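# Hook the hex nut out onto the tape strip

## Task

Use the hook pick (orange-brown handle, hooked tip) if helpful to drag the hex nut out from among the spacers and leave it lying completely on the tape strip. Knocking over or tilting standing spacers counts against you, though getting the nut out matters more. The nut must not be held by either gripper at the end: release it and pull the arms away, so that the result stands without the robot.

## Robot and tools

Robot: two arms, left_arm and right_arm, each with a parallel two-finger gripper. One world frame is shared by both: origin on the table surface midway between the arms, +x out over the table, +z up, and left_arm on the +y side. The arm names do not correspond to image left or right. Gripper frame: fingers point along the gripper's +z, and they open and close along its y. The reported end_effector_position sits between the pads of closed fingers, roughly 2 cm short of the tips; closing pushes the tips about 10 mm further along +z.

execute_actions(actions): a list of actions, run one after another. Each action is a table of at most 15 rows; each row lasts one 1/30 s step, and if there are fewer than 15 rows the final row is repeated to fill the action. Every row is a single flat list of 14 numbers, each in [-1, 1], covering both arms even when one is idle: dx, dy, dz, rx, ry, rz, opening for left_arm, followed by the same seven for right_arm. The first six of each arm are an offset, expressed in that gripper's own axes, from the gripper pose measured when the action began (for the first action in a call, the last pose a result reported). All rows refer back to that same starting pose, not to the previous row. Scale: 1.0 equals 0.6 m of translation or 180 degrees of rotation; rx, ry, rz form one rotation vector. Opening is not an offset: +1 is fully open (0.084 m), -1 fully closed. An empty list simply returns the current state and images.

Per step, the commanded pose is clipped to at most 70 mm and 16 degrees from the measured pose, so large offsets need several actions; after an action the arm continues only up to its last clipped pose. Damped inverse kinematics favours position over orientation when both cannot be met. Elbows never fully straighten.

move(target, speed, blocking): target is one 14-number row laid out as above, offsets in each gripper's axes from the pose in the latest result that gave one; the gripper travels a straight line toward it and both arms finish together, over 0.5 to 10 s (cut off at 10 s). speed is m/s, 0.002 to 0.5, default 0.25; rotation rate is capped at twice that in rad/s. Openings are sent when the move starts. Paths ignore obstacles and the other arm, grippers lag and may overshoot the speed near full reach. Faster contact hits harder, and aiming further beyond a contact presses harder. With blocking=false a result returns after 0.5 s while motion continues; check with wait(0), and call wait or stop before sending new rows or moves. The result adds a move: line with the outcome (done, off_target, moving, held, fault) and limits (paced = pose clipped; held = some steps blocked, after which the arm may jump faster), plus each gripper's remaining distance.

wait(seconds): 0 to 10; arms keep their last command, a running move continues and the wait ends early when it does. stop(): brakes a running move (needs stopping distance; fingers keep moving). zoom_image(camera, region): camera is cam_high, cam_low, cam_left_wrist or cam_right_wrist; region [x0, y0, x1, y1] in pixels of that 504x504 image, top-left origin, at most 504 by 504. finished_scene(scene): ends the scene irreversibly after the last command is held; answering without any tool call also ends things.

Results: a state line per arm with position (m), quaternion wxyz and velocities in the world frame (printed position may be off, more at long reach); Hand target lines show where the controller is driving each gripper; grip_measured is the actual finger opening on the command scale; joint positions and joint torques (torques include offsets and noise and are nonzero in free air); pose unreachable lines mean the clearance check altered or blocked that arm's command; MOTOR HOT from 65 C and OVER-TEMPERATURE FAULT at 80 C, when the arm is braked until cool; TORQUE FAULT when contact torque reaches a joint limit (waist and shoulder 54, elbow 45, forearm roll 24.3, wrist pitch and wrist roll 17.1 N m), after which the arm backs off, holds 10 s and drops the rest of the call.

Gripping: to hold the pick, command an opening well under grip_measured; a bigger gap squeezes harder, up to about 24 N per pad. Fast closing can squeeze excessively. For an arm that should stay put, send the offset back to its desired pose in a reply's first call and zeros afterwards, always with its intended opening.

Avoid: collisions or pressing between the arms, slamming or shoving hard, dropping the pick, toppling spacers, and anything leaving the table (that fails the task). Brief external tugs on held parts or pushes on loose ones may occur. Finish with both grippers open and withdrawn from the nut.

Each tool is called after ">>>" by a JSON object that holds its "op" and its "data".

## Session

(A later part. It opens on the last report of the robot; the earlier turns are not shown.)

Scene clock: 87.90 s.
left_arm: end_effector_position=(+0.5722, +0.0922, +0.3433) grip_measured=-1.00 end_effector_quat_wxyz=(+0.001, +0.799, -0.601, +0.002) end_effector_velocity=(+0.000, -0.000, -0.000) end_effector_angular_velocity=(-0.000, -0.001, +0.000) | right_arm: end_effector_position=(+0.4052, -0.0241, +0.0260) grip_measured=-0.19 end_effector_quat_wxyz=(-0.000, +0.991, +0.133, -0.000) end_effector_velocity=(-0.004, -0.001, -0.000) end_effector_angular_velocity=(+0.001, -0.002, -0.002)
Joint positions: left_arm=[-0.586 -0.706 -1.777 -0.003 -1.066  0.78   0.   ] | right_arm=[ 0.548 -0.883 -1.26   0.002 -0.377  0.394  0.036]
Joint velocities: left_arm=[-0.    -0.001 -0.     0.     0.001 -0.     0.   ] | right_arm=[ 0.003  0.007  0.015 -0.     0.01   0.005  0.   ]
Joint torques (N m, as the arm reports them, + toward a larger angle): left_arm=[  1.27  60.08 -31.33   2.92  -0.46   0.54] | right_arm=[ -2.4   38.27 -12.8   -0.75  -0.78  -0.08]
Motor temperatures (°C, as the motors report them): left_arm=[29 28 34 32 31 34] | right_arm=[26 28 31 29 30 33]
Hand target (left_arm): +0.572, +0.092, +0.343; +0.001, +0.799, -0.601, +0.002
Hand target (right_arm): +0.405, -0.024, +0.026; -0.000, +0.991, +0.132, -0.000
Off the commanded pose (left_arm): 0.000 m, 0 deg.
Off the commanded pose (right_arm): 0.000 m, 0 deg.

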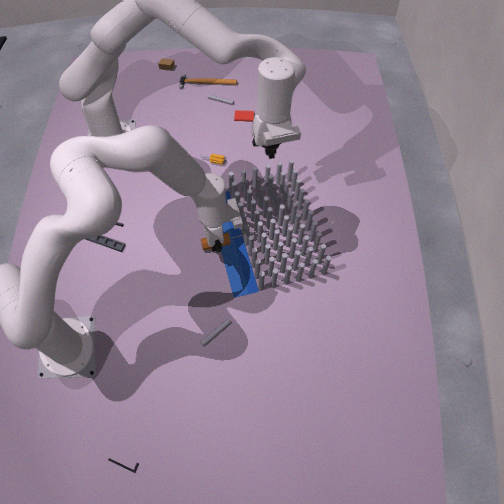

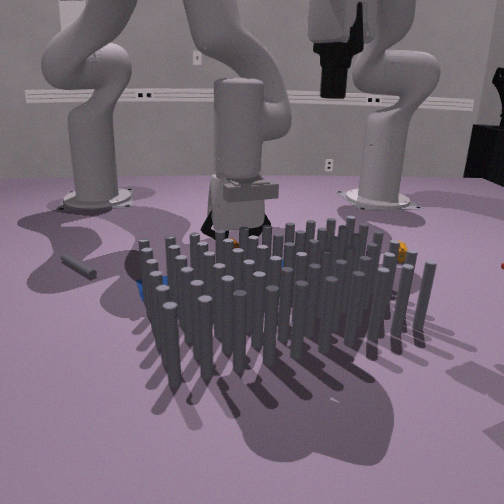

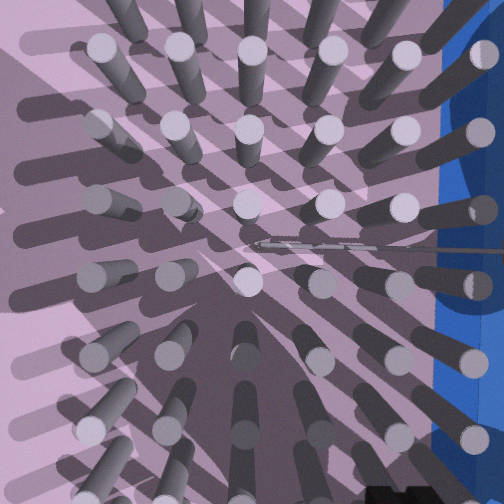

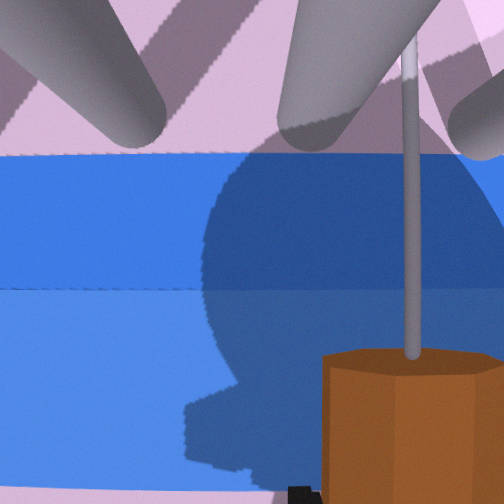

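>>> {"op": "move", "data": {"target": [0,0.06,0,0,0,0,-1,-0.268,0.003,0.001,0,0,0,-0.7], "speed": 0.09}}

Scene clock: 92.43 s.
left_arm: end_effector_position=(+0.5377, +0.0821, +0.3434) grip_measured=-1.00 end_effector_quat_wxyz=(+0.001, +0.799, -0.601, +0.002) end_effector_velocity=(+0.000, +0.000, +0.001) end_effector_angular_velocity=(-0.001, -0.001, +0.001) | right_arm: end_effector_position=(+0.2507, -0.0674, +0.0260) grip_measured=-0.19 end_effector_quat_wxyz=(-0.001, +0.991, +0.133, -0.001) end_effector_velocity=(-0.003, -0.001, -0.000) end_effector_angular_velocity=(-0.002, +0.001, -0.001)
Joint positions: left_arm=[-0.624 -0.636 -1.668 -0.003 -1.028  0.742  0.   ] | right_arm=[ 0.682 -0.67  -0.817  0.013 -0.148  0.517  0.036]
Joint velocities: left_arm=[ 0.     0.001  0.     0.     0.    -0.001  0.   ] | right_arm=[ 0.002  0.002  0.006 -0.006  0.003  0.009  0.   ]
Joint torques (N m, as the arm reports them, + toward a larger angle): left_arm=[  3.19  57.95 -30.6    1.87  -0.63   0.45] | right_arm=[-3.13 30.63 -8.94 -0.71 -1.   -0.22]
Motor temperatures (°C, as the motors report them): left_arm=[29 28 34 32 31 34] | right_arm=[26 28 31 29 30 33]
Hand target (left_arm): +0.538, +0.082, +0.343; +0.001, +0.799, -0.601, +0.002
Hand target (right_arm): +0.250, -0.067, +0.026; -0.001, +0.991, +0.133, -0.001
Off the commanded pose (left_arm): 0.000 m, 0 deg.
Off the commanded pose (right_arm): 0.001 m, 0 deg.
move: done

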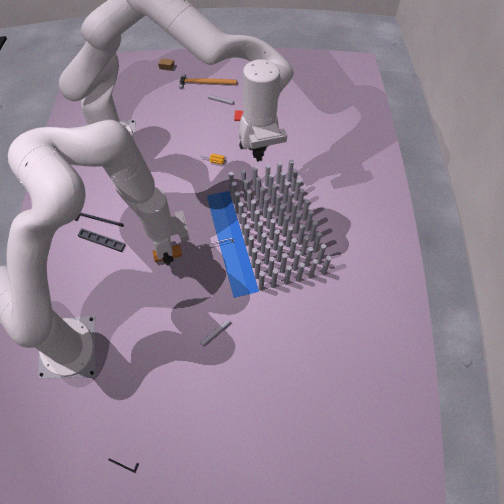

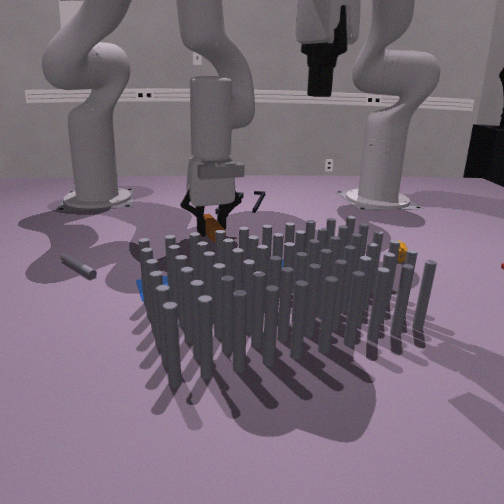

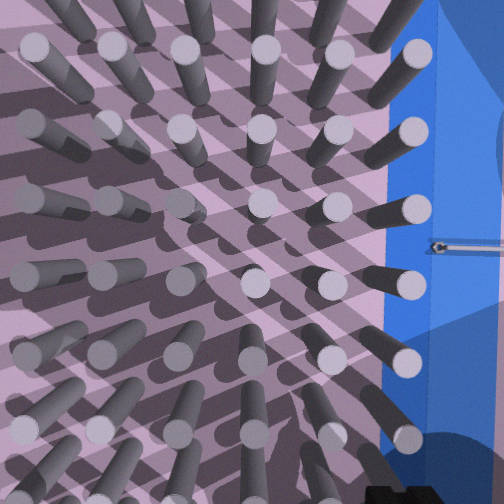

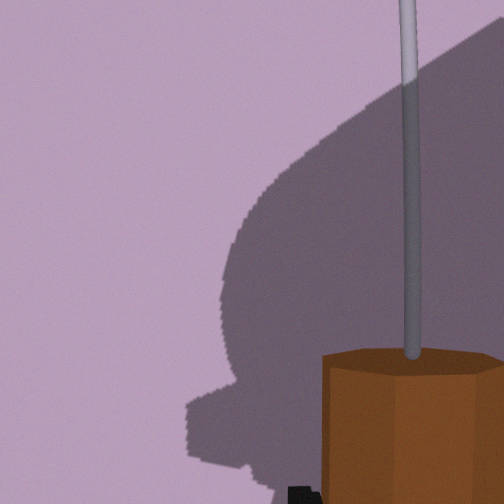

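>>> {"op": "execute_actions", "data": {"actions": [[[0,0,0,0,0,0,-1,0.001,0,-0.001,0,0,0,-0.7],[0,0,0,0,0,0,-1,0.0015,0,-0.003,0,0,0,-0.7],[0,0,0,0,0,0,-1,0.0015,0,-0.006,0,0,0,-0.7],[0,0,0,0,0,0,-1,0.0015,0,-0.009,0,0,0,-0.7],[0,0,0,0,0,0,-1,0.0015,0,-0.012,0,0,0,-0.7],[0,0,0,0,0,0,-1,0.0015,0,-0.015,0,0,0,-0.7],[0,0,0,0,0,0,-1,0.0015,0,-0.017,0,0,0,-0.7],[0,0,0,0,0,0,-1,0.0015,0,-0.018,0,0,0,-0.7]]]}}

>>> {"op": "move", "data": {"target": [0,0,0,0,0,0,-1,-0.10,0.03,0.019,0,0,0,-0.7], "speed": 0.1}}

Scene clock: 99.93 s.
left_arm: end_effector_position=(+0.5377, +0.0821, +0.3434) grip_measured=-1.00 end_effector_quat_wxyz=(+0.001, +0.799, -0.601, +0.002) end_effector_velocity=(+0.000, +0.001, +0.000) end_effector_angular_velocity=(-0.000, +0.000, +0.001) | right_arm: end_effector_position=(+0.2516, -0.0671, +0.0365) grip_measured=-0.19 end_effector_quat_wxyz=(-0.001, +0.991, +0.133, -0.001) end_effector_velocity=(+0.000, -0.000, +0.003) end_effector_angular_velocity=(-0.000, +0.000, -0.001)
Joint positions: left_arm=[-0.624 -0.636 -1.668 -0.003 -1.028  0.742  0.   ] | right_arm=[ 0.681 -0.645 -0.814  0.012 -0.169  0.518  0.036]
Joint velocities: left_arm=[ 0.001  0.001  0.001 -0.     0.     0.001  0.   ] | right_arm=[-0.     0.008  0.001 -0.001 -0.007  0.002 -0.   ]
Joint torques (N m, as the arm reports them, + toward a larger angle): left_arm=[  3.13  58.66 -30.23   2.72  -0.3    0.63] | right_arm=[-3.54 30.68 -9.23 -0.71 -0.64 -0.1 ]
Motor temperatures (°C, as the motors report them): left_arm=[29 28 34 32 31 34] | right_arm=[26 28 31 29 30 33]
Hand target (left_arm): +0.538, +0.082, +0.343; +0.001, +0.799, -0.601, +0.002
Hand target (right_arm): +0.252, -0.067, +0.037; -0.001, +0.991, +0.133, -0.001
Off the commanded pose (left_arm): 0.000 m, 0 deg.
Off the commanded pose (right_arm): 0.000 m, 0 deg.

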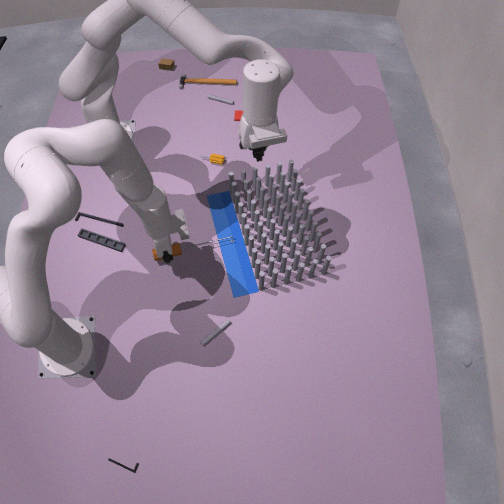

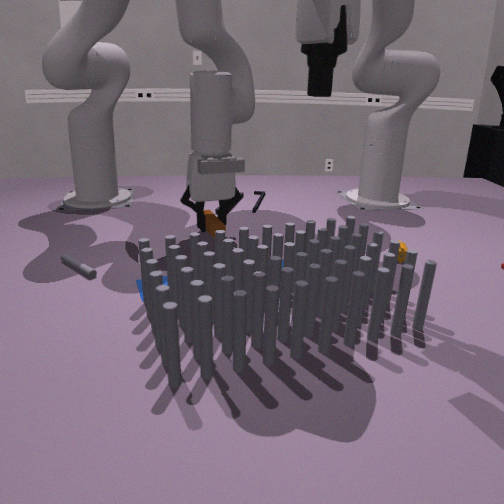

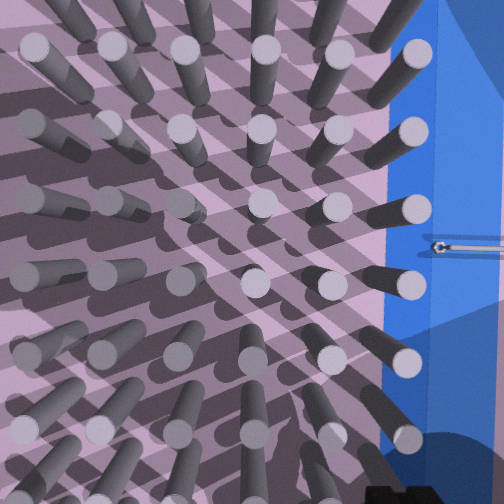

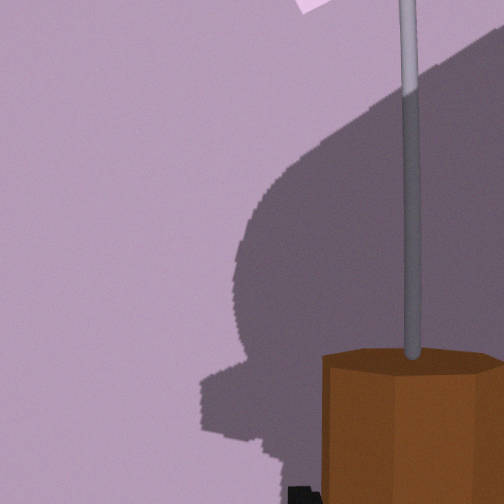

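Scene clock: 101.00 s.
left_arm: end_effector_position=(+0.5377, +0.0821, +0.3434) grip_measured=-1.00 end_effector_quat_wxyz=(+0.001, +0.799, -0.601, +0.002) end_effector_velocity=(+0.000, +0.001, -0.002) end_effector_angular_velocity=(+0.002, +0.002, -0.001) | right_arm: end_effector_position=(+0.1985, -0.0999, +0.0253) grip_measured=-0.19 end_effector_quat_wxyz=(-0.001, +0.991, +0.133, -0.001) end_effector_velocity=(-0.003, -0.002, -0.001) end_effector_angular_velocity=(-0.001, +0.002, -0.001)
Joint positions: left_arm=[-0.624 -0.636 -1.668 -0.003 -1.028  0.742  0.   ] | right_arm=[ 0.719 -0.598 -0.655  0.035 -0.058  0.532  0.036]
Joint velocities: left_arm=[ 0.001 -0.002  0.001  0.001  0.     0.002  0.   ] | right_arm=[ 0.002  0.001  0.007  0.013  0.003 -0.011 -0.   ]
Joint torques (N m, as the arm reports them, + toward a larger angle): left_arm=[  1.36  56.21 -30.67   2.12  -0.49   0.5 ] | right_arm=[-3.06 27.81 -7.26 -1.24 -0.71 -0.16]
Motor temperatures (°C, as the motors report them): left_arm=[29 28 34 32 31 34] | right_arm=[26 28 31 29 30 33]
Hand target (left_arm): +0.538, +0.082, +0.343; +0.001, +0.799, -0.601, +0.002
Hand target (right_arm): +0.198, -0.100, +0.025; -0.001, +0.991, +0.133, -0.001
Off the commanded pose (left_arm): 0.000 m, 0 deg.
Off the commanded pose (right_arm): 0.000 m, 0 deg.
move: done

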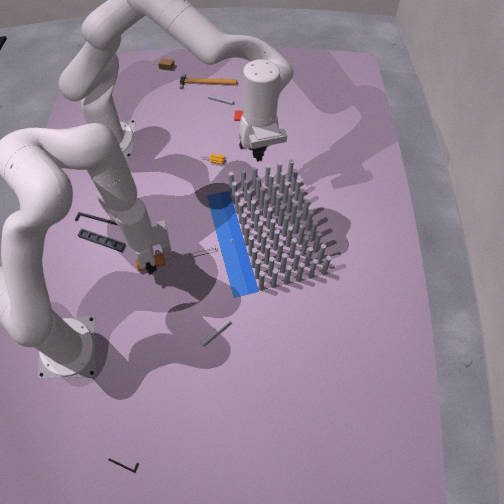

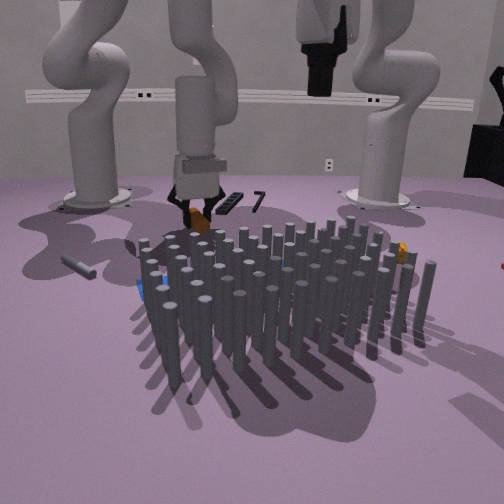

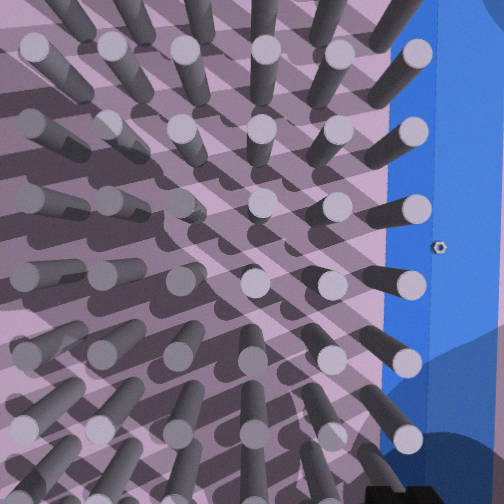

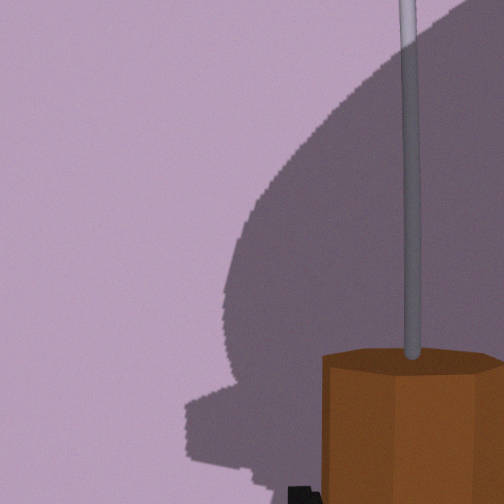

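>>> {"op": "execute_actions", "data": {"actions": [[[0,0,0,0,0,0,-1,0,0,0.0015,0,0,0,-0.7],[0,0,0,0,0,0,-1,0,0,0.0015,0,0,0,-0.5],[0,0,0,0,0,0,-1,0,0,0.0015,0,0,0,-0.3],[0,0,0,0,0,0,-1,0,0,0.0015,0,0,0,-0.1],[0,0,0,0,0,0,-1,0,0,0.0015,0,0,0,0.1],[0,0,0,0,0,0,-1,0,0,0.0015,0,0,0,0.4],[0,0,0,0,0,0,-1,0,0,0.0015,0,0,0,0.6]]]}}

>>> {"op": "move", "data": {"target": [0,0,0,0,0,0,-1,0,0,-0.15,0,0,0,0.6], "speed": 0.2}}

Scene clock: 106.97 s.
left_arm: end_effector_position=(+0.5377, +0.0821, +0.3434) grip_measured=-1.00 end_effector_quat_wxyz=(+0.001, +0.799, -0.601, +0.002) end_effector_velocity=(-0.001, +0.001, -0.002) end_effector_angular_velocity=(+0.003, +0.004, -0.001) | right_arm: end_effector_position=(+0.1985, -0.0999, +0.0244) grip_measured=+0.59 end_effector_quat_wxyz=(-0.001, +0.991, +0.133, -0.001) end_effector_velocity=(-0.001, -0.000, +0.000) end_effector_angular_velocity=(-0.001, +0.001, +0.001)
Joint positions: left_arm=[-0.624 -0.636 -1.668 -0.003 -1.028  0.742  0.   ] | right_arm=[ 0.719 -0.6   -0.656  0.037 -0.056  0.53   0.069]
Joint velocities: left_arm=[ 0.    -0.002  0.002  0.001 -0.002  0.     0.   ] | right_arm=[ 0.001  0.001  0.002 -0.    -0.001 -0.     0.   ]
Joint torques (N m, as the arm reports them, + toward a larger angle): left_arm=[  3.3   57.18 -30.83   2.36  -0.57   0.66] | right_arm=[-3.36 27.08 -7.74 -0.53 -0.82 -0.17]
Motor temperatures (°C, as the motors report them): left_arm=[29 28 34 32 31 34] | right_arm=[26 28 31 29 30 33]
Hand target (left_arm): +0.538, +0.082, +0.343; +0.001, +0.799, -0.601, +0.002
Hand target (right_arm): +0.198, -0.100, +0.024; -0.001, +0.991, +0.133, -0.001
Off the commanded pose (left_arm): 0.000 m, 0 deg.
Off the commanded pose (right_arm): 0.000 m, 0 deg.

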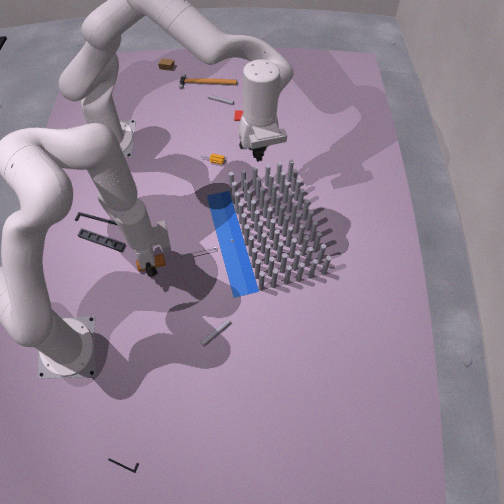

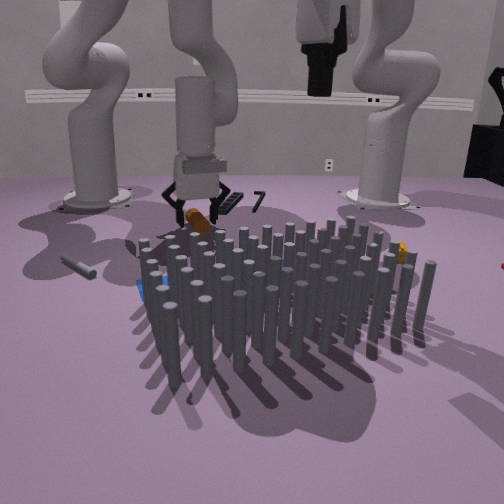

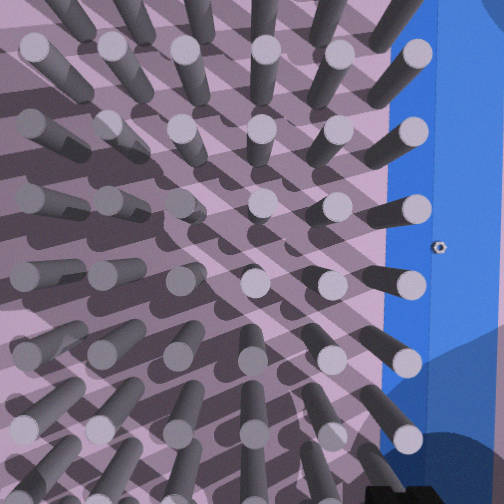

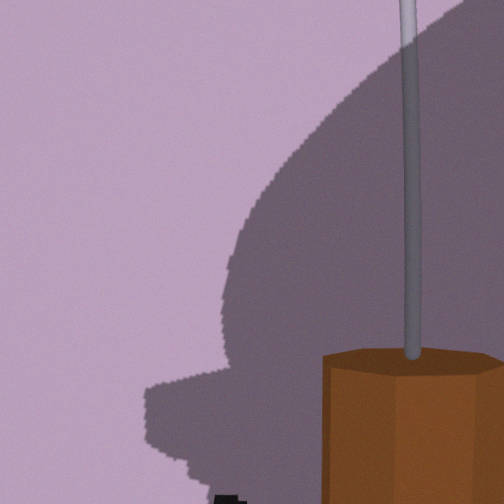

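Scene clock: 107.97 s.
left_arm: end_effector_position=(+0.5377, +0.0821, +0.3434) grip_measured=-1.00 end_effector_quat_wxyz=(+0.001, +0.799, -0.601, +0.002) end_effector_velocity=(-0.000, +0.001, -0.001) end_effector_angular_velocity=(+0.001, +0.002, +0.001) | right_arm: end_effector_position=(+0.1988, -0.1000, +0.1142) grip_measured=+0.59 end_effector_quat_wxyz=(-0.001, +0.991, +0.132, -0.001) end_effector_velocity=(+0.000, +0.000, +0.002) end_effector_angular_velocity=(+0.000, -0.001, -0.002)
Joint positions: left_arm=[-0.624 -0.636 -1.668 -0.003 -1.028  0.742  0.   ] | right_arm=[ 0.718 -0.356 -0.625  0.006 -0.269  0.561  0.069]
Joint velocities: left_arm=[ 0.001  0.001  0.002  0.    -0.001 -0.     0.   ] | right_arm=[-0.     0.006  0.    -0.001 -0.005  0.003 -0.   ]
Joint torques (N m, as the arm reports them, + toward a larger angle): left_arm=[  3.52  58.29 -31.19   2.63  -0.57   0.72] | right_arm=[ -2.83  23.89 -10.36  -0.78  -0.96  -0.06]
Motor temperatures (°C, as the motors report them): left_arm=[29 28 34 32 31 34] | right_arm=[26 28 31 29 30 33]
Hand target (left_arm): +0.538, +0.082, +0.343; +0.001, +0.799, -0.601, +0.002
Hand target (right_arm): +0.199, -0.100, +0.115; -0.001, +0.991, +0.133, -0.000
Off the commanded pose (left_arm): 0.000 m, 0 deg.
Off the commanded pose (right_arm): 0.000 m, 0 deg.
move: done

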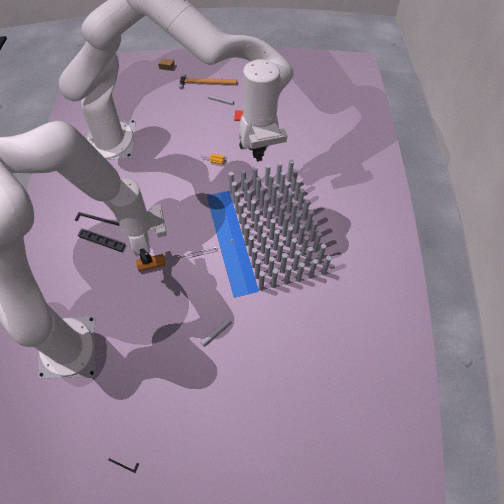

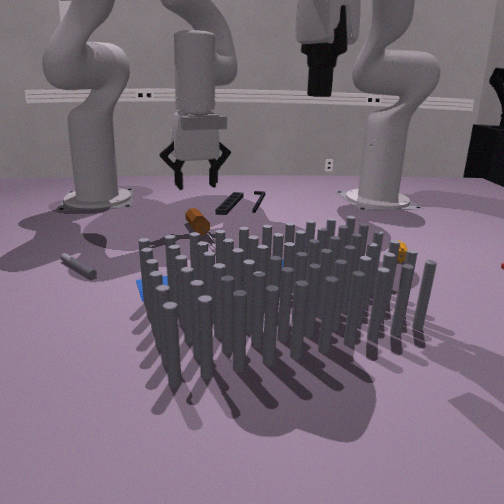

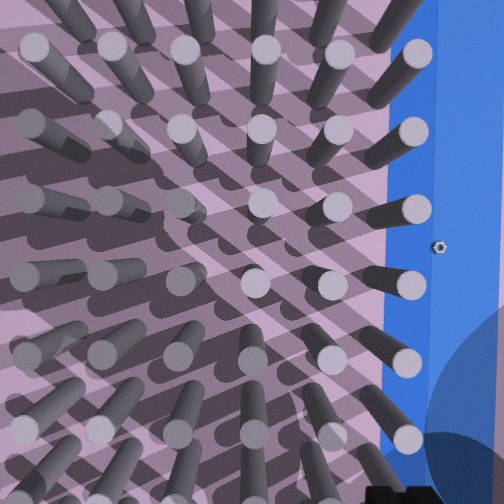

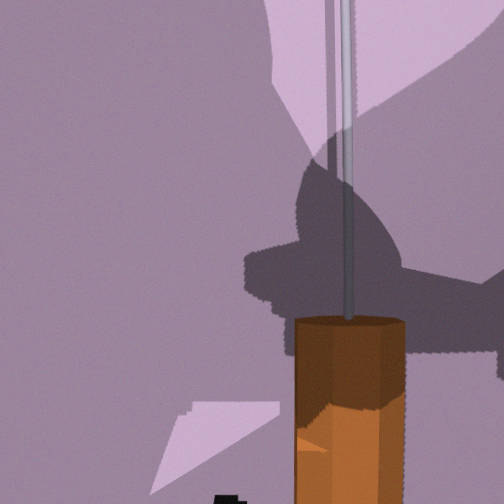

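>>> {"op": "finished_scene", "data": {"scene": 2}}

The scene is finished: the task was done.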